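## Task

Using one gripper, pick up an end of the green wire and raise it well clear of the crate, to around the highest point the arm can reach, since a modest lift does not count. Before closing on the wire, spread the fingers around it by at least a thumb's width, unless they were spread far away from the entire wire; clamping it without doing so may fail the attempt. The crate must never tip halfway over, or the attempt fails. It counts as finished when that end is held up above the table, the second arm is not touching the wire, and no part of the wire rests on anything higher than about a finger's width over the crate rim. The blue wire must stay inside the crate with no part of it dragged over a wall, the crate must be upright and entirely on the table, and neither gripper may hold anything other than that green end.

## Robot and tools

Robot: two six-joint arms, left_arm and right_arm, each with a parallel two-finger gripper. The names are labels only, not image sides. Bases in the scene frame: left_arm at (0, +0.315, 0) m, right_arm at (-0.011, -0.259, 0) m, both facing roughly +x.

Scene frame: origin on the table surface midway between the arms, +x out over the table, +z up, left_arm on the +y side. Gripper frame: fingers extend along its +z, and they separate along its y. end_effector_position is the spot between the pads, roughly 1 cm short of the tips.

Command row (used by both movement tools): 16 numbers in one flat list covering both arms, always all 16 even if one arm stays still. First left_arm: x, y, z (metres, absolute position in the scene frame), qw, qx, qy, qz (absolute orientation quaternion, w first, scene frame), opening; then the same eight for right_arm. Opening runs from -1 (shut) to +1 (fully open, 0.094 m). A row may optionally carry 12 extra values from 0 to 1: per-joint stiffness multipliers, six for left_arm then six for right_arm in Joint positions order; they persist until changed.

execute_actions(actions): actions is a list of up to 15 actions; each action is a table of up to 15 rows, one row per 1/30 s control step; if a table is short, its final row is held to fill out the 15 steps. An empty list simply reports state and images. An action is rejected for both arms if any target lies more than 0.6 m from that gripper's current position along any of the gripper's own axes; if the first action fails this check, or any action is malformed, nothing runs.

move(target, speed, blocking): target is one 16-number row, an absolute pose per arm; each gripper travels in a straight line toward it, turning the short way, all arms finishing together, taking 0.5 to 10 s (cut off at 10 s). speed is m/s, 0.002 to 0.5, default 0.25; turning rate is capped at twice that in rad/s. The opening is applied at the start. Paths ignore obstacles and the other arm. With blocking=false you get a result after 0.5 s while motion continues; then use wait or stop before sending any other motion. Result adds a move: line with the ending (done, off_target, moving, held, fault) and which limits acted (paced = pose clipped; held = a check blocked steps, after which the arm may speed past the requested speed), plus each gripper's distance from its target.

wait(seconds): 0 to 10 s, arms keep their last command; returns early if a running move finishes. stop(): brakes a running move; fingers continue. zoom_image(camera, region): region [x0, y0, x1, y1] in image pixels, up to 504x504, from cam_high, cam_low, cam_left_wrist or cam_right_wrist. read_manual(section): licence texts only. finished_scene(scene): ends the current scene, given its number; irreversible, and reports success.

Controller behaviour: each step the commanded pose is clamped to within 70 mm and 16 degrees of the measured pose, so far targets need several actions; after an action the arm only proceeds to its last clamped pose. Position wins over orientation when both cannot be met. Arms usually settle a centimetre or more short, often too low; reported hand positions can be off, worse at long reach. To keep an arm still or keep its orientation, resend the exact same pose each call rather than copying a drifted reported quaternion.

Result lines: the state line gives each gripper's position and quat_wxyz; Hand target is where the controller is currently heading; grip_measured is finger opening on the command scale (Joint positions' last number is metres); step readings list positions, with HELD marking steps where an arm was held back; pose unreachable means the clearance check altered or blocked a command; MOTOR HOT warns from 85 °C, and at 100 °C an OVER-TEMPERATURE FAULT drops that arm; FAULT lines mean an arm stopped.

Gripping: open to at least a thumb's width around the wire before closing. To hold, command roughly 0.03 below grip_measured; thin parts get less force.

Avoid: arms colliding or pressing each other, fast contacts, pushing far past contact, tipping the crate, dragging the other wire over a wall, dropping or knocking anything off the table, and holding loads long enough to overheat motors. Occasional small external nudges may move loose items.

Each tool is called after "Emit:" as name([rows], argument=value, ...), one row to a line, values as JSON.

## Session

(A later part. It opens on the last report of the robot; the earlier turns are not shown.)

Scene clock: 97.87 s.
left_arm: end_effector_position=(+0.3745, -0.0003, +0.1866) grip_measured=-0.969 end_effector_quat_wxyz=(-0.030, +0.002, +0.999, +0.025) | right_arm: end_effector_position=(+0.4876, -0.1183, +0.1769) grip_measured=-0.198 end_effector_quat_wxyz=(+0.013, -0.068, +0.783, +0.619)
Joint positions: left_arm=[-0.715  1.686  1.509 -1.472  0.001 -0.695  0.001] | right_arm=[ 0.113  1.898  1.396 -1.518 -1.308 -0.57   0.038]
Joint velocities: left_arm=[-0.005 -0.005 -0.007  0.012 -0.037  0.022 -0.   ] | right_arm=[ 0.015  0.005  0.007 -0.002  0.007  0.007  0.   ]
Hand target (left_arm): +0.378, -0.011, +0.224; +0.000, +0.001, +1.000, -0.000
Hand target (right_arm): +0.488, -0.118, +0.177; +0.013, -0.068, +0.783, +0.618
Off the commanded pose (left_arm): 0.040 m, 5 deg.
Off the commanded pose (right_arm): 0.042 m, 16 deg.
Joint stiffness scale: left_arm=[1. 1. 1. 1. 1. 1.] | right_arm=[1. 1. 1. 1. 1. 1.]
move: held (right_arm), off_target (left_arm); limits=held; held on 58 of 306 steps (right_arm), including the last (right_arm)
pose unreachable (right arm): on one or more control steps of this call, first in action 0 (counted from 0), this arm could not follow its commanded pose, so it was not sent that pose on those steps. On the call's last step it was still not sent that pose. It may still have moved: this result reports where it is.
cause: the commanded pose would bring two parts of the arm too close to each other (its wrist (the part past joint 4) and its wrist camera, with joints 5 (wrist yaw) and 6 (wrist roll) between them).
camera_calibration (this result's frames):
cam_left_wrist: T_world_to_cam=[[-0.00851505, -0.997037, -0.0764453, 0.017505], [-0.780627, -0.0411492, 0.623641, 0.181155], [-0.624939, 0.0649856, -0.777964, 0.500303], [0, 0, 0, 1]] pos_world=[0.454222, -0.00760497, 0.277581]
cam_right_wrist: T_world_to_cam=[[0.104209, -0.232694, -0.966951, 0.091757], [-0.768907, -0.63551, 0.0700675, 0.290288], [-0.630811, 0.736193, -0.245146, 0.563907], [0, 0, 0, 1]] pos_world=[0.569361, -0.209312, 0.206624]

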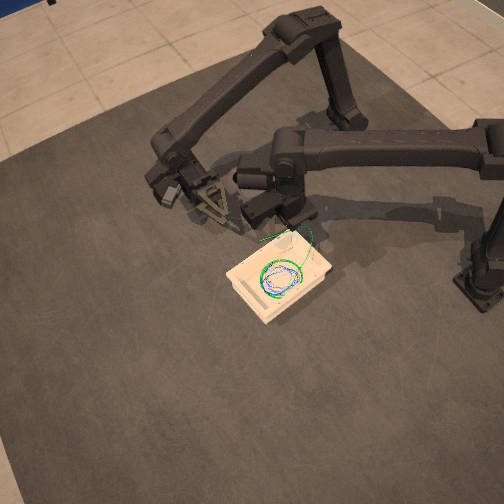

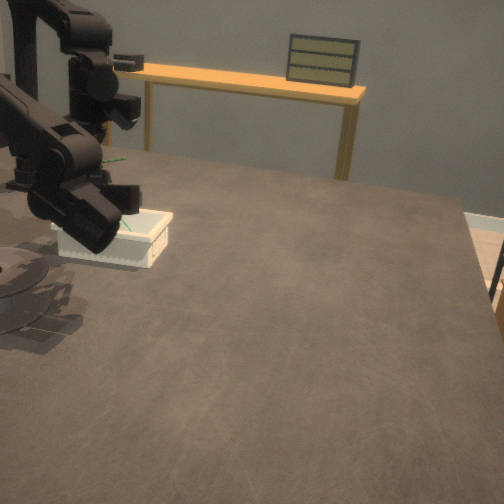

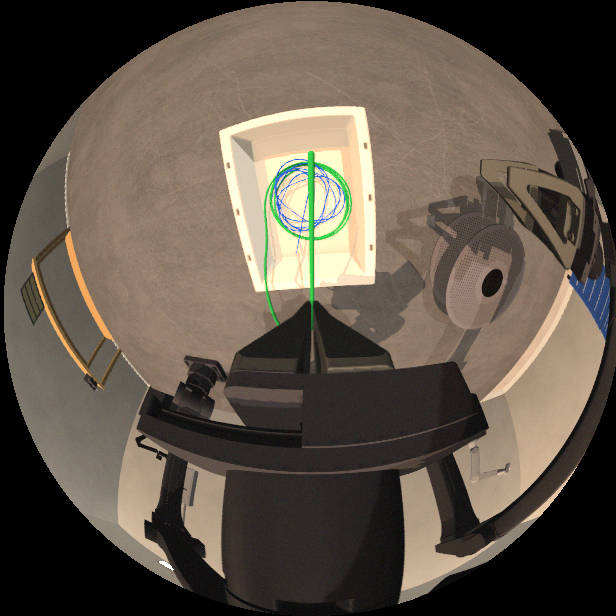

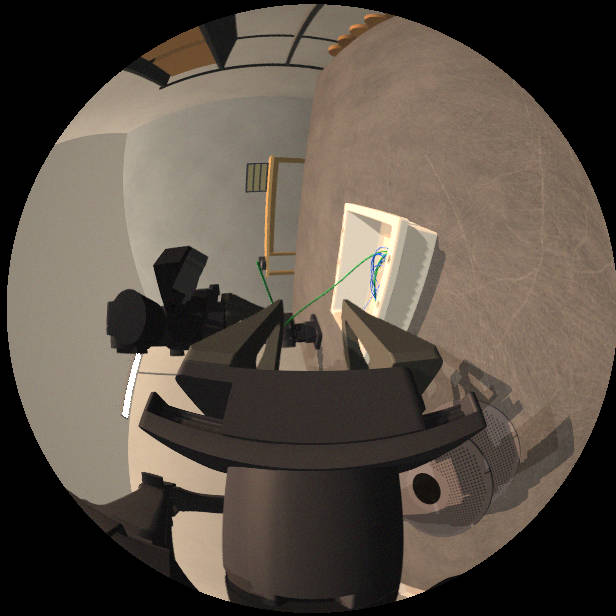

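Emit:
move(target=[0.378, -0.011, 0.225, 0, 0, 1, 0, -1, 0.445, -0.06, 0.205, 0.013, -0.068, 0.8, 0.6, -0.2], speed=0.05)

Scene clock: 106.33 s.
left_arm: end_effector_position=(+0.3736, +0.0004, +0.1873) grip_measured=-0.969 end_effector_quat_wxyz=(-0.030, +0.002, +0.999, +0.025) | right_arm: end_effector_position=(+0.4485, -0.0633, +0.1967) grip_measured=-0.198 end_effector_quat_wxyz=(+0.008, -0.064, +0.798, +0.600)
Joint positions: left_arm=[-0.715  1.682  1.506 -1.472  0.001 -0.695  0.001] | right_arm=[ 0.23   1.69   1.201 -1.079 -1.286 -0.091  0.038]
Joint velocities: left_arm=[ 0.005 -0.015  0.002 -0.007 -0.007  0.051  0.   ] | right_arm=[-0.015  0.015  0.012  0.002  0.051  0.007 -0.001]
Hand target (left_arm): +0.377, -0.010, +0.224; +0.000, +0.001, +1.000, -0.000
Hand target (right_arm): +0.445, -0.060, +0.205; +0.012, -0.068, +0.798, +0.599
Off the commanded pose (left_arm): 0.040 m, 4 deg.
Off the commanded pose (right_arm): 0.010 m, 1 deg.
Joint stiffness scale: left_arm=[1. 1. 1. 1. 1. 1.] | right_arm=[1. 1. 1. 1. 1. 1.]
move: off_target (left_arm)
camera_calibration (this result's frames):
cam_left_wrist: T_world_to_cam=[[-0.00847054, -0.997075, -0.0759608, 0.0181922], [-0.780991, -0.0408432, 0.623205, 0.180273], [-0.624485, 0.0646036, -0.778361, 0.50014], [0, 0, 0, 1]] pos_world=[0.453275, -0.00680893, 0.278324]
cam_right_wrist: T_world_to_cam=[[0.0930727, -0.279864, -0.955518, 0.127589], [-0.770182, -0.628434, 0.109044, 0.287138], [-0.630998, 0.725773, -0.274036, 0.50865], [0, 0, 0, 1]] pos_world=[0.53023, -0.153009, 0.229992]

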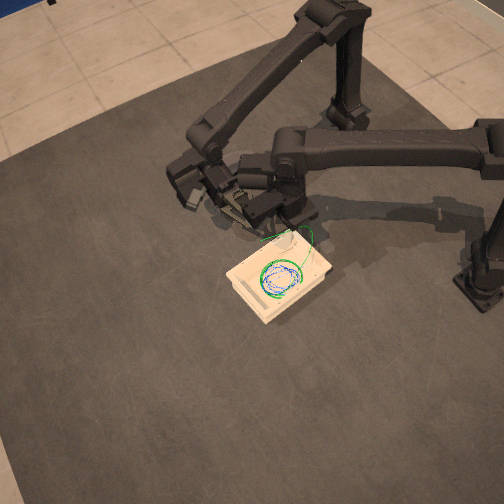

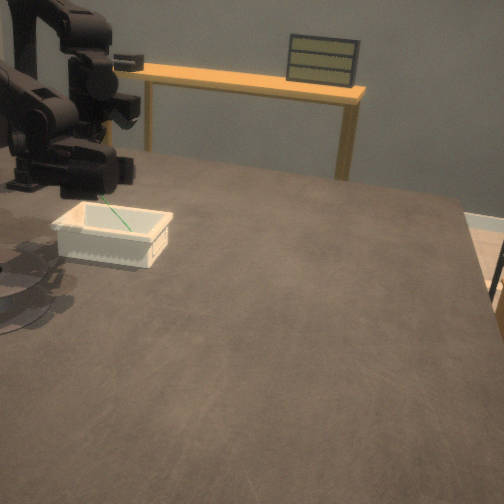

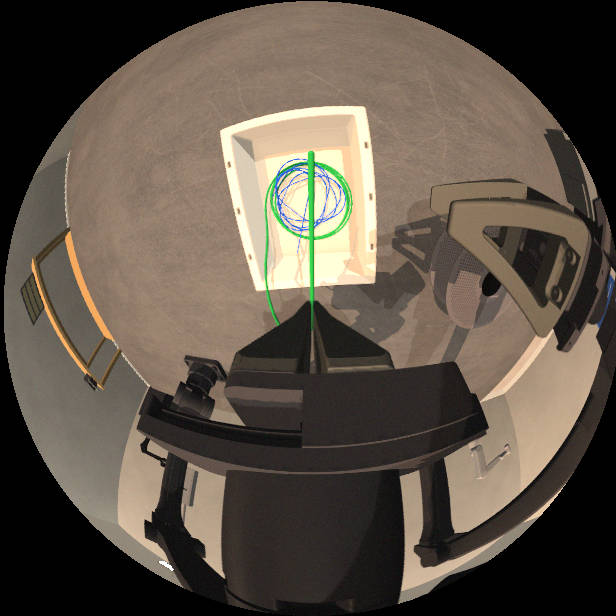

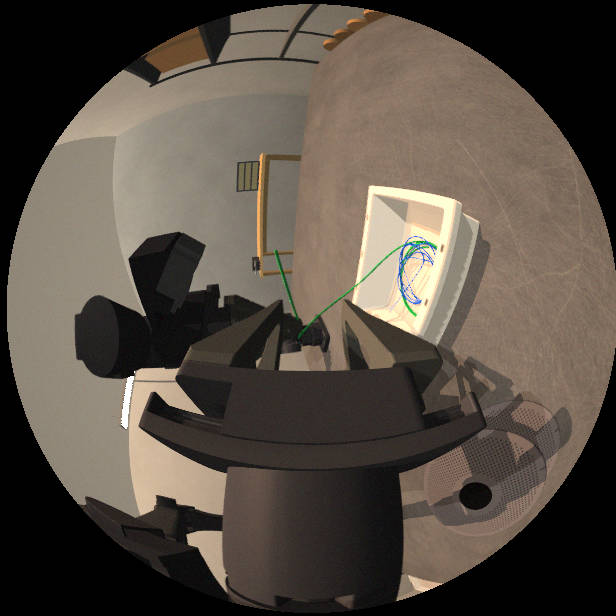

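Emit:
move(target=[0.378, -0.011, 0.225, 0, 0, 1, 0, -1, 0.444, 0.003, 0.208, 0.013, -0.068, 0.8, 0.6, -0.2], speed=0.035)

Scene clock: 114.13 s.
left_arm: end_effector_position=(+0.3727, +0.0011, +0.1860) grip_measured=-0.969 end_effector_quat_wxyz=(-0.031, +0.002, +0.999, +0.026) | right_arm: end_effector_position=(+0.4476, -0.0001, +0.1981) grip_measured=-0.198 end_effector_quat_wxyz=(+0.007, -0.064, +0.799, +0.598)
Joint positions: left_arm=[-0.715  1.682  1.502 -1.472  0.001 -0.695  0.001] | right_arm=[ 0.363  1.644  1.129 -0.641 -1.254  0.341  0.038]
Joint velocities: left_arm=[ 0.005 -0.015  0.007 -0.002 -0.022  0.051  0.001] | right_arm=[ 0.005  0.005 -0.012 -0.007 -0.007  0.037  0.002]
Hand target (left_arm): +0.377, -0.010, +0.224; +0.000, +0.001, +1.000, +0.000
Hand target (right_arm): +0.444, +0.003, +0.208; +0.013, -0.068, +0.798, +0.599
Off the commanded pose (left_arm): 0.041 m, 5 deg.
Off the commanded pose (right_arm): 0.011 m, 1 deg.
Joint stiffness scale: left_arm=[1. 1. 1. 1. 1. 1.] | right_arm=[1. 1. 1. 1. 1. 1.]
move: off_target (left_arm, right_arm)
camera_calibration (this result's frames):
cam_left_wrist: T_world_to_cam=[[-0.00867306, -0.996905, -0.0781404, 0.0192618], [-0.779351, -0.0422219, 0.625164, 0.179447], [-0.626528, 0.0663209, -0.776572, 0.499057], [0, 0, 0, 1]] pos_world=[0.452692, -0.00631912, 0.276875]
cam_right_wrist: T_world_to_cam=[[0.0931196, -0.284362, -0.954184, 0.146324], [-0.769068, -0.629197, 0.112457, 0.324851], [-0.632348, 0.72336, -0.277284, 0.463911], [0, 0, 0, 1]] pos_world=[0.52956, -0.0895707, 0.231724]

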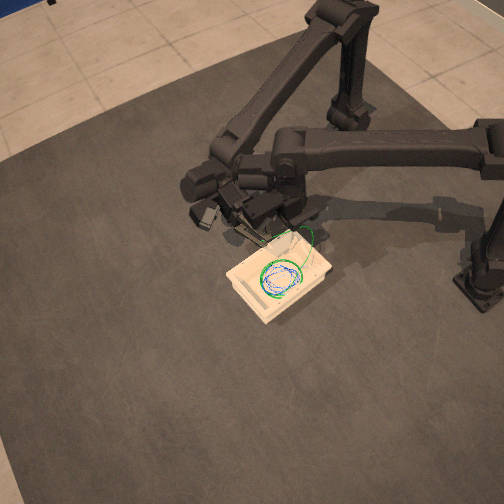

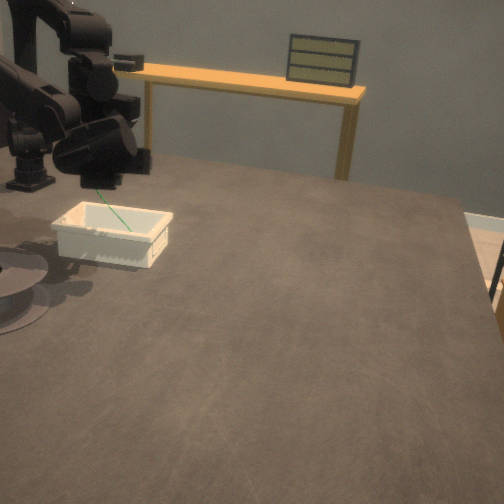

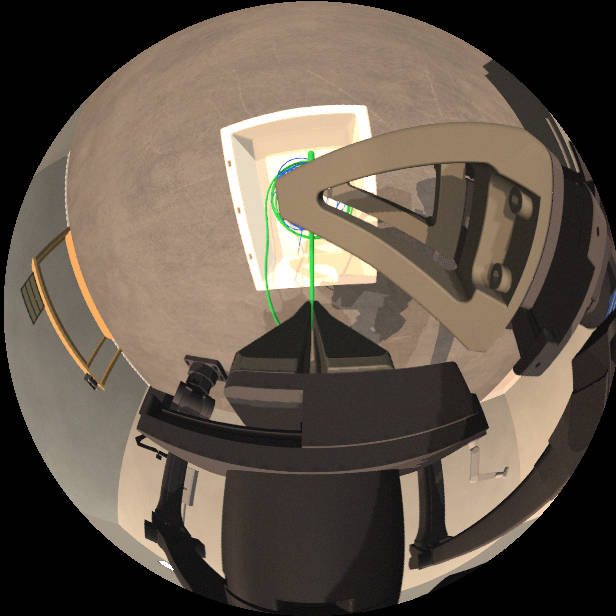

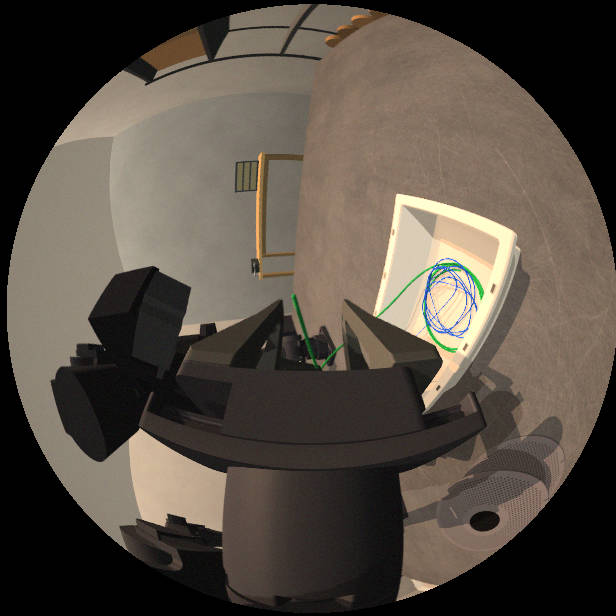

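The wire is between the right fingers, near the end. Closing the right gripper.

Emit:
move(target=[0.378, -0.011, 0.225, 0, 0, 1, 0, -1, 0.444, 0.003, 0.208, 0.013, -0.068, 0.8, 0.6, -1], speed=0.035)

Scene clock: 116.63 s.
left_arm: end_effector_position=(+0.3725, +0.0006, +0.1862) grip_measured=-0.969 end_effector_quat_wxyz=(-0.031, +0.003, +0.999, +0.026) | right_arm: end_effector_position=(+0.4480, -0.0001, +0.1980) grip_measured=-0.972 end_effector_quat_wxyz=(+0.006, -0.061, +0.799, +0.598)
Joint positions: left_arm=[-0.716  1.682  1.503 -1.472  0.001 -0.695  0.001] | right_arm=[ 0.363  1.644  1.128 -0.637 -1.253  0.35   0.001]
Joint velocities: left_arm=[-0.015 -0.015 -0.002 -0.002 -0.007  0.125 -0.   ] | right_arm=[ 0.005  0.005  0.002 -0.007 -0.037  0.066 -0.   ]
Hand target (left_arm): +0.377, -0.010, +0.224; +0.000, +0.001, +1.000, +0.000
Hand target (right_arm): +0.444, +0.003, +0.208; +0.013, -0.068, +0.798, +0.599
Off the commanded pose (left_arm): 0.041 m, 5 deg.
Off the commanded pose (right_arm): 0.011 m, 1 deg.
Joint stiffness scale: left_arm=[1. 1. 1. 1. 1. 1.] | right_arm=[1. 1. 1. 1. 1. 1.]
move: off_target (left_arm, right_arm)
camera_calibration (this result's frames):
cam_left_wrist: T_world_to_cam=[[-0.00979117, -0.996913, -0.0778983, 0.0191398], [-0.779581, -0.0411764, 0.624947, 0.179257], [-0.626225, 0.066847, -0.776771, 0.498952], [0, 0, 0, 1]] pos_world=[0.452389, -0.00689153, 0.277036]
cam_right_wrist: T_world_to_cam=[[0.087633, -0.28512, -0.954477, 0.14877], [-0.770343, -0.626889, 0.116537, 0.324973], [-0.631579, 0.725063, -0.274577, 0.463255], [0, 0, 0, 1]] pos_world=[0.529886, -0.0897488, 0.231326]

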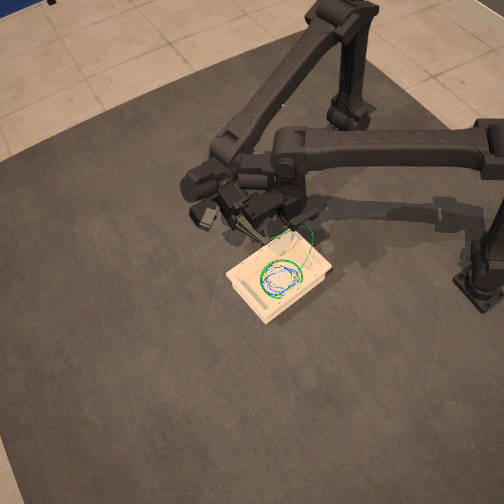

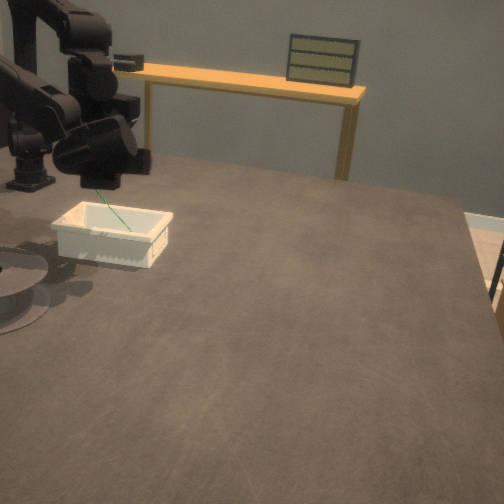

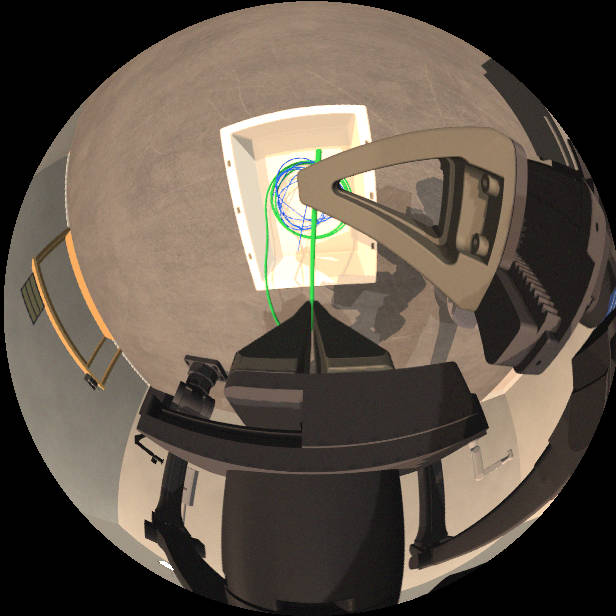

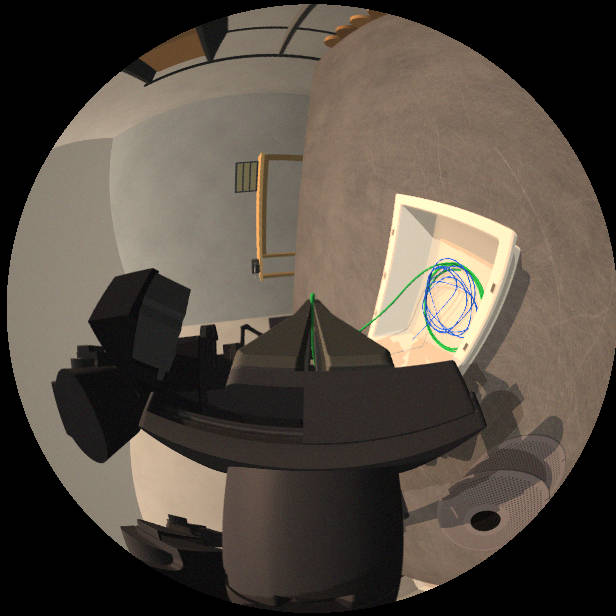

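Emit:
move(target=[0.3725, 0.0006, 0.2, 0, 0, 1, 0, -0.2, 0.444, 0.003, 0.208, 0.013, -0.068, 0.8, 0.6, -1], speed=0.04)

Emit:
move(target=[0.36, 0.01, 0.29, 0, 0, 1, 0, -0.2, 0.444, 0.003, 0.208, 0.013, -0.068, 0.8, 0.6, -1], speed=0.06)

Scene clock: 120.37 s.
left_arm: end_effector_position=(+0.3699, +0.0028, +0.1821) grip_measured=-0.202 end_effector_quat_wxyz=(-0.021, +0.003, +1.000, +0.017) | right_arm: end_effector_position=(+0.4480, -0.0001, +0.1980) grip_measured=-0.972 end_effector_quat_wxyz=(+0.006, -0.061, +0.799, +0.598)
Joint positions: left_arm=[-0.716  1.658  1.462 -1.429  0.001 -0.695  0.037] | right_arm=[ 0.363  1.644  1.128 -0.637 -1.253  0.35   0.001]
Joint velocities: left_arm=[-0.015 -0.005 -0.007 -0.022  0.007 -0.037  0.002] | right_arm=[ 0.005 -0.015  0.002 -0.012  0.022 -0.007  0.   ]
Hand target (left_arm): +0.372, +0.001, +0.200; +0.000, +0.000, +1.000, +0.001
Hand target (right_arm): +0.444, +0.003, +0.208; +0.013, -0.068, +0.798, +0.599
Off the commanded pose (left_arm): 0.018 m, 3 deg.
Off the commanded pose (right_arm): 0.011 m, 1 deg.
Joint stiffness scale: left_arm=[1. 1. 1. 1. 1. 1.] | right_arm=[1. 1. 1. 1. 1. 1.]
move: off_target (left_arm, right_arm)
camera_calibration (this result's frames):
cam_left_wrist: T_world_to_cam=[[-0.00835574, -0.998122, -0.0606798, 0.0173284], [-0.792365, -0.0304078, 0.609288, 0.18741], [-0.60999, 0.0531717, -0.790624, 0.490553], [0, 0, 0, 1]] pos_world=[0.447875, -0.00308893, 0.274708]
cam_right_wrist: T_world_to_cam=[[0.0872538, -0.285153, -0.954502, 0.148945], [-0.770369, -0.626803, 0.116833, 0.324926], [-0.6316, 0.725125, -0.274364, 0.463222], [0, 0, 0, 1]] pos_world=[0.529888, -0.0897569, 0.231298]

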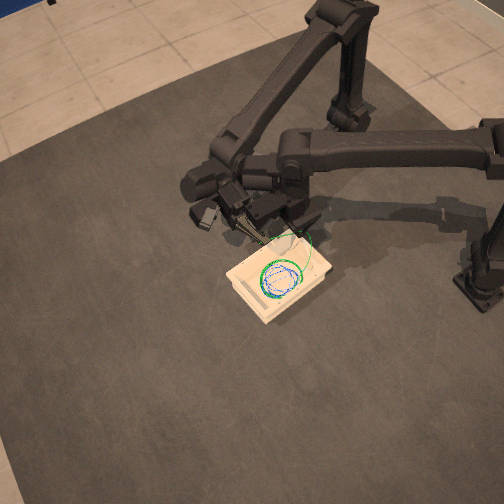

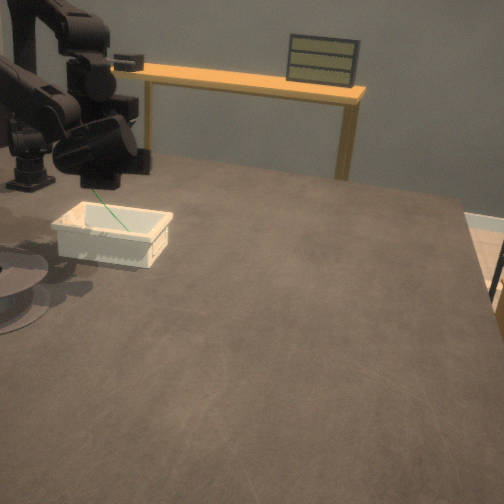

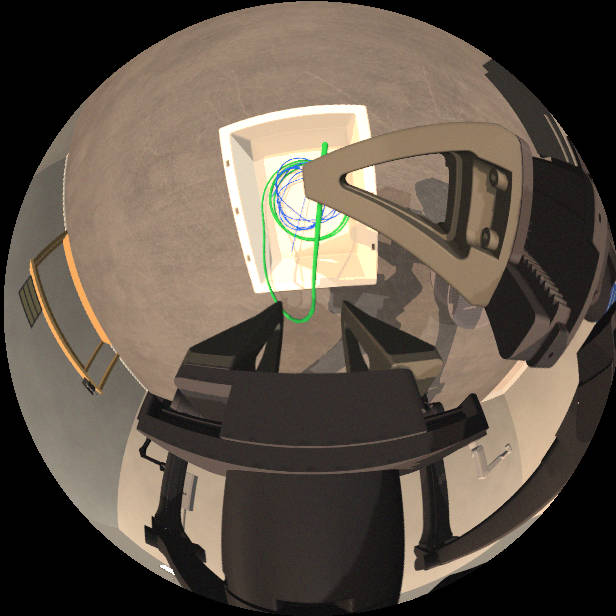

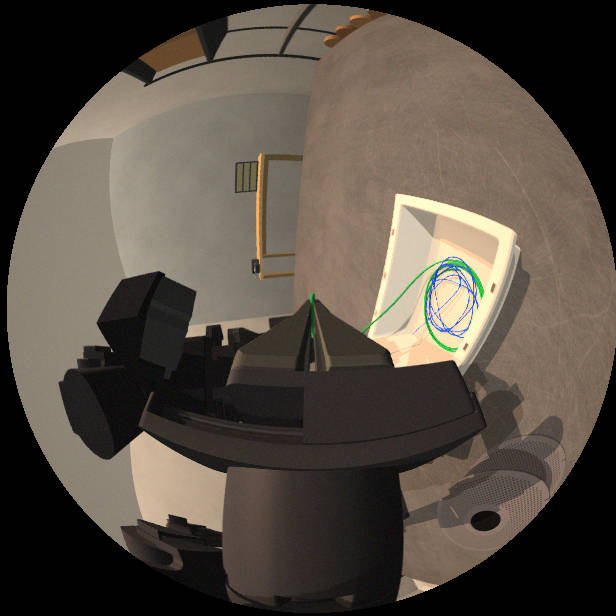

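Scene clock: 122.57 s.
left_arm: end_effector_position=(+0.3571, +0.0136, +0.2567) grip_measured=-0.202 end_effector_quat_wxyz=(-0.027, +0.003, +0.999, +0.022) | right_arm: end_effector_position=(+0.4480, -0.0001, +0.1980) grip_measured=-0.972 end_effector_quat_wxyz=(+0.006, -0.061, +0.799, +0.598)
Joint positions: left_arm=[-0.716  1.604  1.592 -1.628  0.001 -0.695  0.037] | right_arm=[ 0.363  1.644  1.128 -0.637 -1.253  0.35   0.001]
Joint velocities: left_arm=[-0.015 -0.015  0.017 -0.002 -0.037 -0.007 -0.001] | right_arm=[ 0.005 -0.005  0.002 -0.012  0.007 -0.037  0.   ]
Hand target (left_arm): +0.360, +0.010, +0.289; +0.000, +0.000, +1.000, +0.000
Hand target (right_arm): +0.444, +0.003, +0.208; +0.013, -0.068, +0.798, +0.599
Off the commanded pose (left_arm): 0.034 m, 4 deg.
Off the commanded pose (right_arm): 0.011 m, 1 deg.
Joint stiffness scale: left_arm=[1. 1. 1. 1. 1. 1.] | right_arm=[1. 1. 1. 1. 1. 1.]
move: off_target (left_arm, right_arm)
camera_calibration (this result's frames):
cam_left_wrist: T_world_to_cam=[[-0.00914114, -0.997461, -0.0706291, 0.0353041], [-0.785022, -0.036593, 0.618386, 0.127305], [-0.6194, 0.0610982, -0.782694, 0.542383], [0, 0, 0, 1]] pos_world=[0.436212, 0.00673426, 0.34829]
cam_right_wrist: T_world_to_cam=[[0.0872538, -0.285153, -0.954502, 0.148945], [-0.770369, -0.626803, 0.116833, 0.324926], [-0.6316, 0.725125, -0.274364, 0.463222], [0, 0, 0, 1]] pos_world=[0.529888, -0.0897569, 0.231298]

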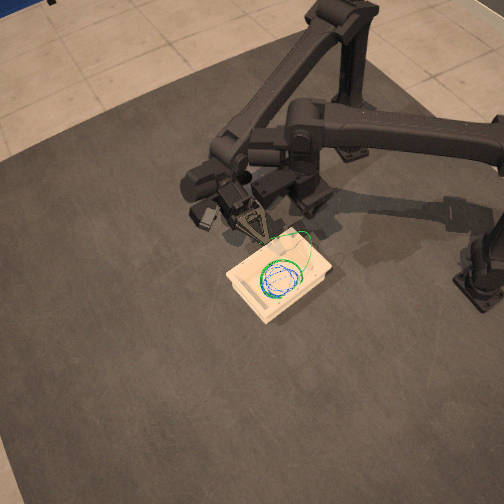

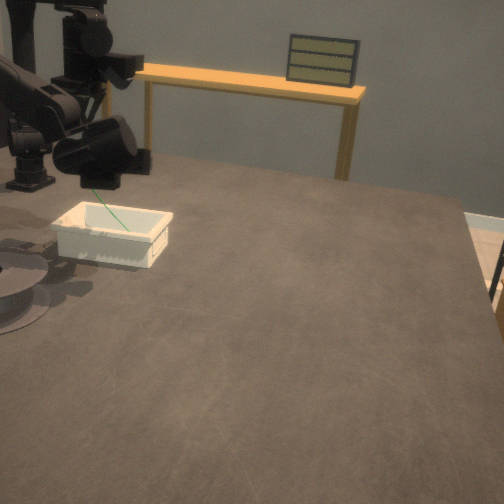

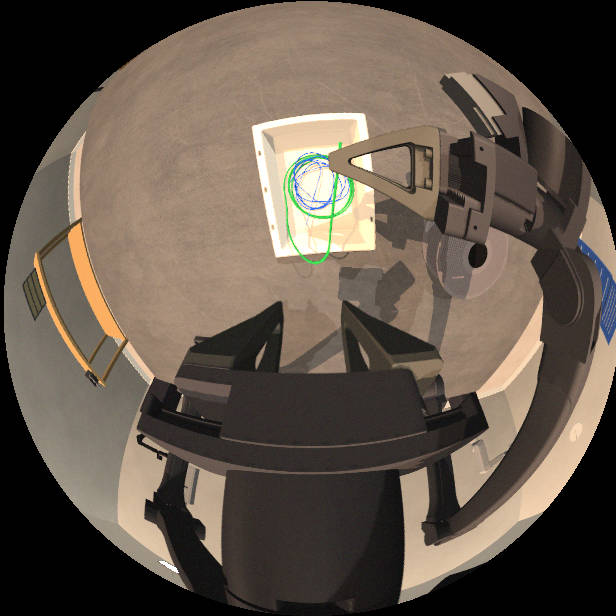

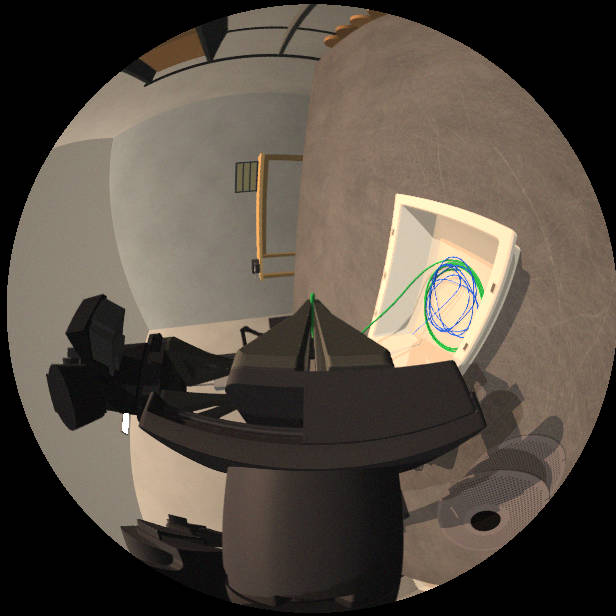

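Emit:
move(target=[0.25, 0.25, 0.27, 0, 0, 1, 0, -0.2, 0.444, 0.003, 0.36, 0.013, -0.068, 0.8, 0.6, -1], speed=0.05)

Scene clock: 134.07 s.
left_arm: end_effector_position=(+0.2537, +0.2458, +0.2640) grip_measured=-0.202 end_effector_quat_wxyz=(-0.004, -0.005, +1.000, +0.001) | right_arm: end_effector_position=(+0.4392, -0.0019, +0.3218) grip_measured=-0.972 end_effector_quat_wxyz=(-0.013, -0.047, +0.802, +0.595)
Joint positions: left_arm=[-0.28   1.026  1.079 -1.632  0.001 -0.274  0.037] | right_arm=[ 0.363  1.521  1.333 -1.01  -1.253  0.354  0.001]
Joint velocities: left_arm=[-0.005 -0.005 -0.002 -0.012 -0.007 -0.051 -0.001] | right_arm=[-0.015 -0.024 -0.007  0.007 -0.007  0.007  0.001]
Hand target (left_arm): +0.250, +0.249, +0.271; +0.002, +0.000, +1.000, -0.003
Hand target (right_arm): +0.443, +0.002, +0.359; +0.013, -0.068, +0.798, +0.599
Off the commanded pose (left_arm): 0.008 m, 1 deg.
Off the commanded pose (right_arm): 0.039 m, 4 deg.
Joint stiffness scale: left_arm=[1. 1. 1. 1. 1. 1.] | right_arm=[1. 1. 1. 1. 1. 1.]
move: off_target (right_arm)
camera_calibration (this result's frames):
cam_left_wrist: T_world_to_cam=[[0.00809277, -0.999571, -0.0281462, 0.251469], [-0.811925, -0.0229985, 0.583308, 0.0628384], [-0.583705, 0.018132, -0.811763, 0.479025], [0, 0, 0, 1]] pos_world=[0.328594, 0.244121, 0.359279]
cam_right_wrist: T_world_to_cam=[[0.0413428, -0.29401, -0.954908, 0.287688], [-0.764391, -0.624772, 0.159269, 0.286244], [-0.643426, 0.723338, -0.250569, 0.490434], [0, 0, 0, 1]] pos_world=[0.522467, -0.0913299, 0.352013]

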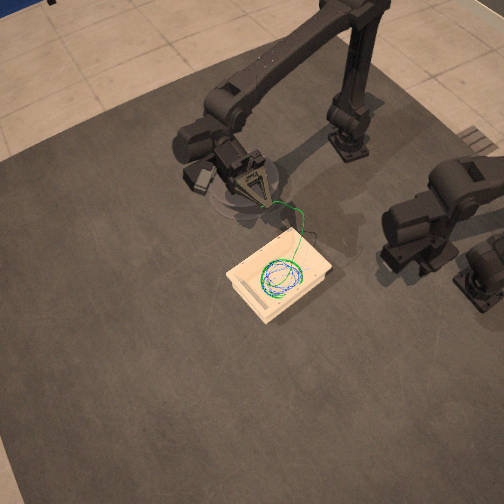

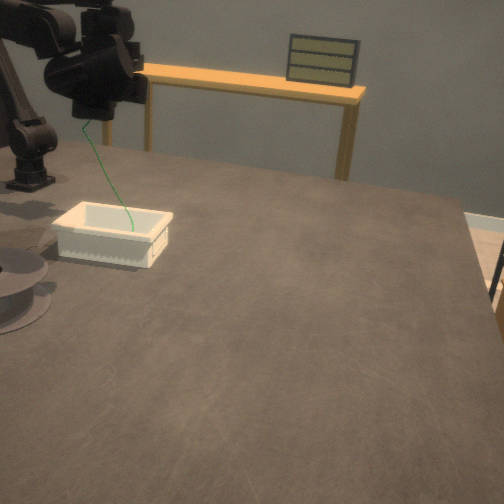

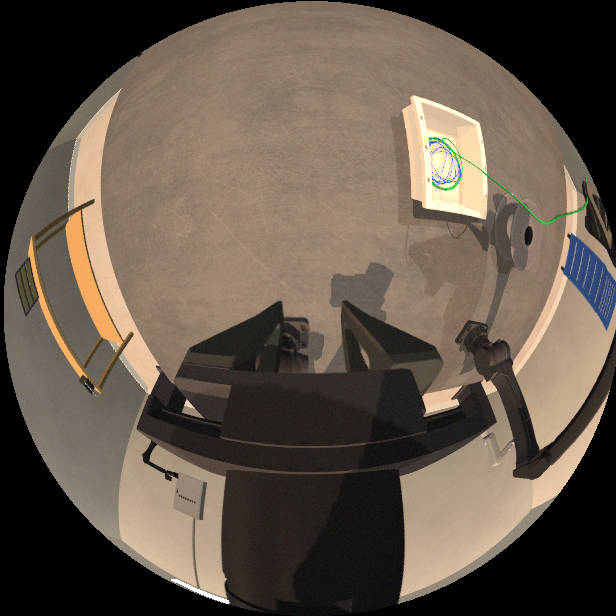

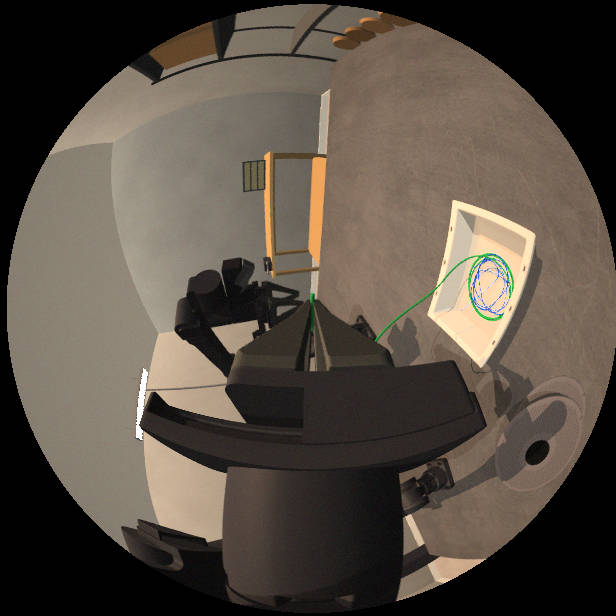

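Emit:
move(target=[0.2537, 0.2458, 0.264, 0, 0, 1, 0, -0.2, 0.43, -0.01, 0.6, 0.683, -0.183, 0.683, 0.183, -1], speed=0.06)

Scene clock: 145.87 s.
left_arm: end_effector_position=(+0.2522, +0.2462, +0.2614) grip_measured=-0.202 end_effector_quat_wxyz=(-0.007, -0.003, +1.000, +0.002) | right_arm: end_effector_position=(+0.4402, -0.0096, +0.4912) grip_measured=-0.972 end_effector_quat_wxyz=(+0.481, -0.140, +0.799, +0.333)
Joint positions: left_arm=[-0.28   1.026  1.072 -1.632  0.001 -0.27   0.037] | right_arm=[ 0.546  1.116  1.3   -0.531 -0.376  0.301  0.001]
Joint velocities: left_arm=[-0.005  0.005 -0.007  0.002  0.037 -0.007 -0.001] | right_arm=[-0.005  0.005  0.002 -0.012 -0.007  0.007  0.001]
Hand target (left_arm): +0.254, +0.246, +0.264; -0.001, -0.001, +1.000, +0.000
Hand target (right_arm): +0.433, -0.007, +0.517; +0.505, -0.153, +0.780, +0.336
Off the commanded pose (left_arm): 0.003 m, 1 deg.
Off the commanded pose (right_arm): 0.109 m, 32 deg.
Joint stiffness scale: left_arm=[1. 1. 1. 1. 1. 1.] | right_arm=[1. 1. 1. 1. 1. 1.]
move: off_target (right_arm; path cut at 10 s)
camera_calibration (this result's frames):
cam_left_wrist: T_world_to_cam=[[0.00446851, -0.999542, -0.0299388, 0.25319], [-0.808113, -0.0212441, 0.588645, 0.060354], [-0.589011, 0.0215636, -0.807837, 0.475497], [0, 0, 0, 1]] pos_world=[0.327714, 0.244102, 0.356177]
cam_right_wrist: T_world_to_cam=[[0.531, -0.74049, -0.411962, -0.0394589], [-0.808695, -0.297643, -0.507367, 0.605276], [0.253083, 0.602564, -0.756879, 0.392015], [0, 0, 0, 1]] pos_world=[0.411224, -0.0852769, 0.587549]

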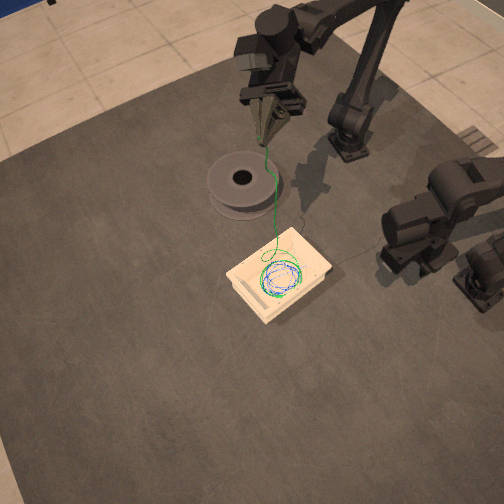

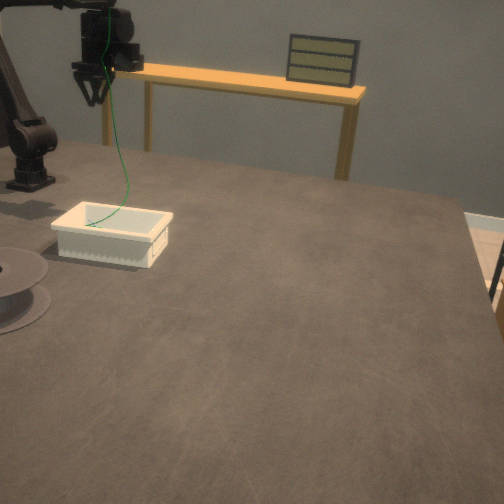

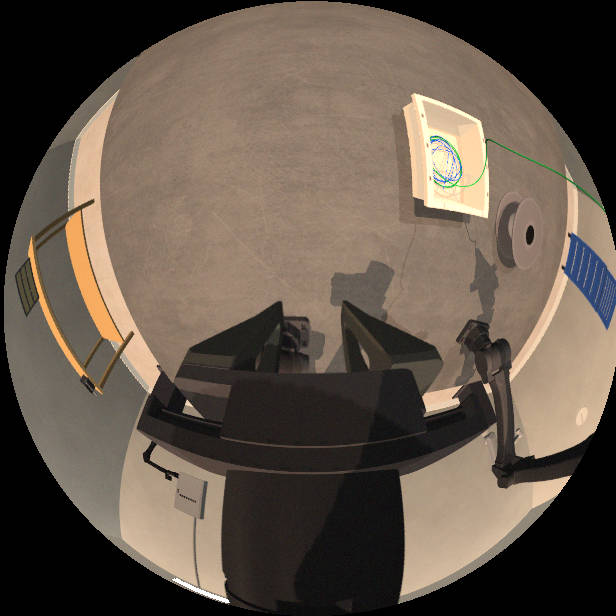

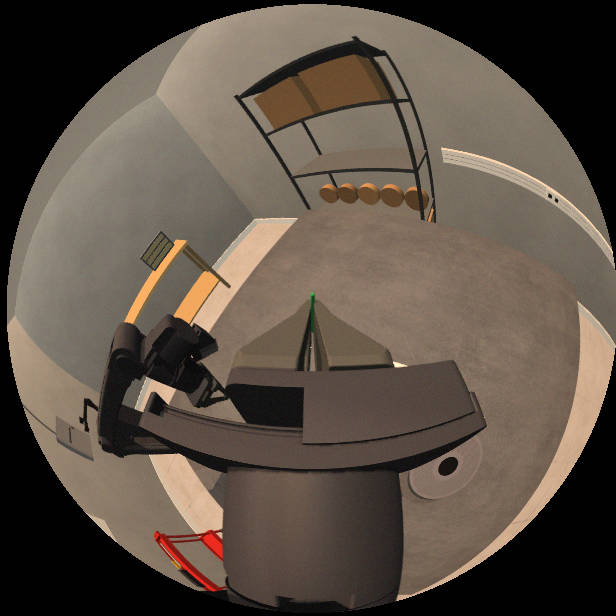

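Emit:
move(target=[0.2537, 0.2458, 0.264, 0, 0, 1, 0, -0.2, 0.4, -0.03, 0.72, 0.683, -0.183, 0.683, 0.183, -1], speed=0.07)

Scene clock: 153.10 s.
left_arm: end_effector_position=(+0.2506, +0.2466, +0.2588) grip_measured=-0.202 end_effector_quat_wxyz=(-0.011, -0.003, +1.000, +0.002) | right_arm: end_effector_position=(+0.4074, -0.0313, +0.6913) grip_measured=-0.972 end_effector_quat_wxyz=(+0.667, -0.178, +0.701, +0.181)
Joint positions: left_arm=[-0.28   1.026  1.065 -1.632  0.001 -0.27   0.037] | right_arm=[ 0.654  1.093  1.658 -0.61  -0.025  0.015  0.001]
Joint velocities: left_arm=[-0.015 -0.015 -0.007  0.007  0.095 -0.037 -0.   ] | right_arm=[-0.034  0.015  0.002 -0.017 -0.051 -0.051  0.001]
Hand target (left_arm): +0.254, +0.246, +0.264; -0.000, +0.000, +1.000, +0.000
Hand target (right_arm): +0.400, -0.030, +0.719; +0.683, -0.182, +0.683, +0.182
Off the commanded pose (left_arm): 0.006 m, 1 deg.
Off the commanded pose (right_arm): 0.030 m, 3 deg.
Joint stiffness scale: left_arm=[1. 1. 1. 1. 1. 1.] | right_arm=[1. 1. 1. 1. 1. 1.]
move: off_target (right_arm)
camera_calibration (this result's frames):
cam_left_wrist: T_world_to_cam=[[0.00426402, -0.999486, -0.0317586, 0.254039], [-0.804193, -0.0223035, 0.593949, 0.0585625], [-0.594353, 0.0230074, -0.803875, 0.472459], [0, 0, 0, 1]] pos_world=[0.32682, 0.244344, 0.353083]
cam_right_wrist: T_world_to_cam=[[0.485642, -0.87346, -0.0349148, -0.201975], [-0.555239, -0.27737, -0.784076, 0.762567], [0.675175, 0.400166, -0.619682, 0.291671], [0, 0, 0, 1]] pos_world=[0.324565, -0.0816206, 0.771602]

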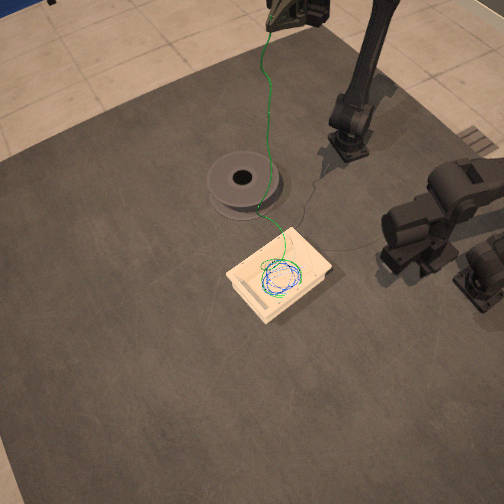

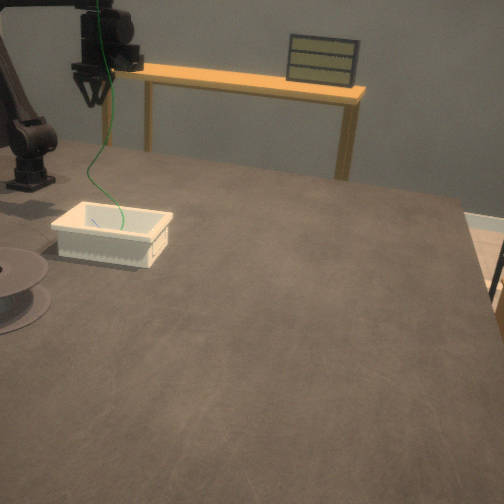

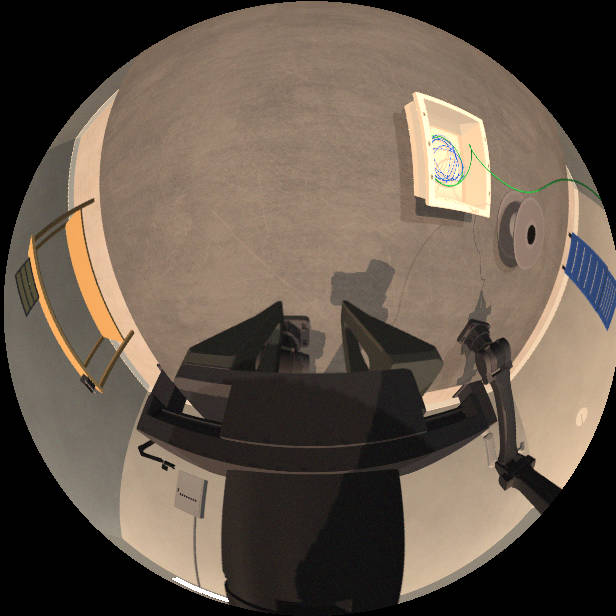

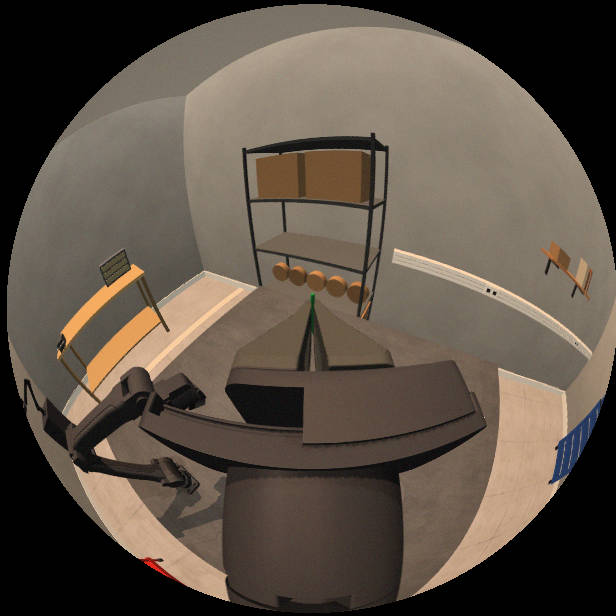

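Emit:
move(target=[0.2537, 0.2458, 0.264, 0, 0, 1, 0, -0.2, 0.38, -0.04, 0.89, 0.683, -0.183, 0.683, 0.183, -1], speed=0.05)

Scene clock: 159.10 s.
left_arm: end_effector_position=(+0.2492, +0.2470, +0.2564) grip_measured=-0.202 end_effector_quat_wxyz=(-0.014, -0.003, +1.000, +0.003) | right_arm: end_effector_position=(+0.3900, -0.0399, +0.8768) grip_measured=-0.972 end_effector_quat_wxyz=(+0.688, -0.174, +0.679, +0.187)
Joint positions: left_arm=[-0.28   1.026  1.058 -1.632  0.001 -0.27   0.037] | right_arm=[ 0.655  1.605  2.889 -1.267 -0.025  0.014  0.001]
Joint velocities: left_arm=[-0.015 -0.005 -0.012 -0.017 -0.051 -0.007 -0.002] | right_arm=[-0.015  0.005 -0.012  0.022 -0.022 -0.095 -0.   ]
Hand target (left_arm): +0.254, +0.246, +0.264; +0.000, +0.000, +1.000, +0.000
Hand target (right_arm): +0.380, -0.040, +0.889; +0.703, -0.177, +0.663, +0.188
Off the commanded pose (left_arm): 0.009 m, 2 deg.
Off the commanded pose (right_arm): 0.017 m, 1 deg.
Joint stiffness scale: left_arm=[1. 1. 1. 1. 1. 1.] | right_arm=[1. 1. 1. 1. 1. 1.]
elbow stopped short (right arm): the move would have taken joint 3 (elbow) straighter than the controller allows; a more bent joint 3 avoids this.
move: off_target (right_arm)
camera_calibration (this result's frames):
cam_left_wrist: T_world_to_cam=[[0.00405982, -0.999431, -0.0334759, 0.254837], [-0.800459, -0.0233128, 0.598934, 0.0568898], [-0.599374, 0.0243645, -0.800099, 0.469578], [0, 0, 0, 1]] pos_world=[0.325956, 0.244578, 0.350166]
cam_right_wrist: T_world_to_cam=[[0.488505, -0.871966, -0.0322284, -0.198043], [-0.510832, -0.255851, -0.820726, 0.911578], [0.7074, 0.417392, -0.570412, 0.366702], [0, 0, 0, 1]] pos_world=[0.303003, -0.0925175, 0.950944]

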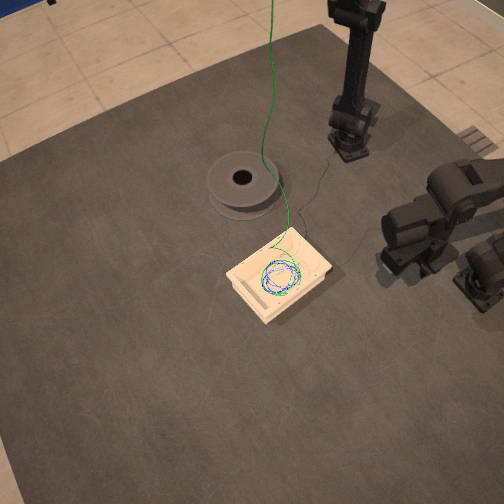

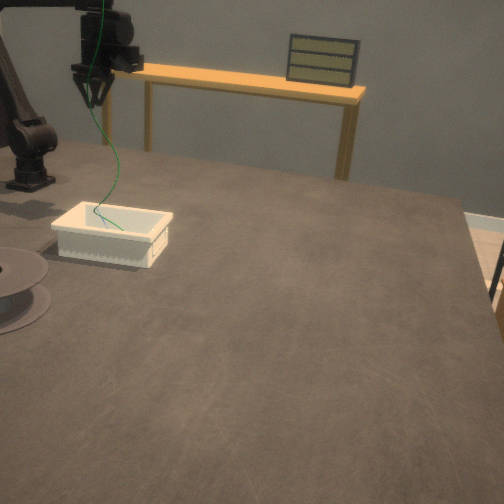

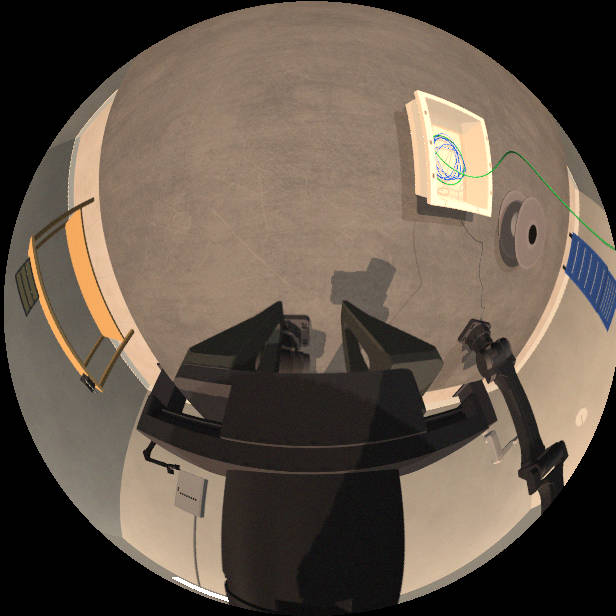

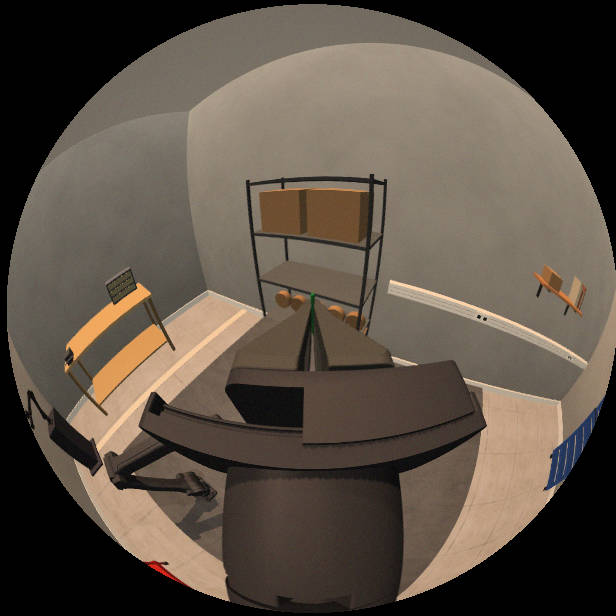

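Emit:
zoom_image(camera="cam_low", region=[40, 180, 190, 280])

Emit:
zoom_image(camera="cam_high", region=[220, 220, 340, 330])

Region (40, 180, 190, 280) of cam_low's 504x504 image, scaled by 3.360, with more detail than that image has.

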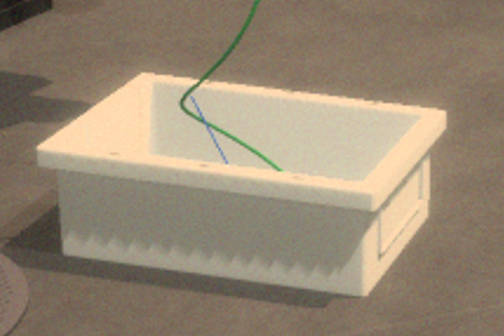

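Region (220, 220, 340, 330) of cam_high's 504x504 image, scaled by 4.200, with more detail than that image has; it fills the top 462 rows of this view, and the rest is white.

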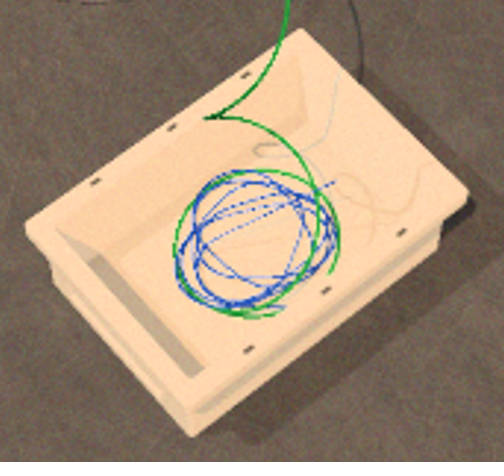

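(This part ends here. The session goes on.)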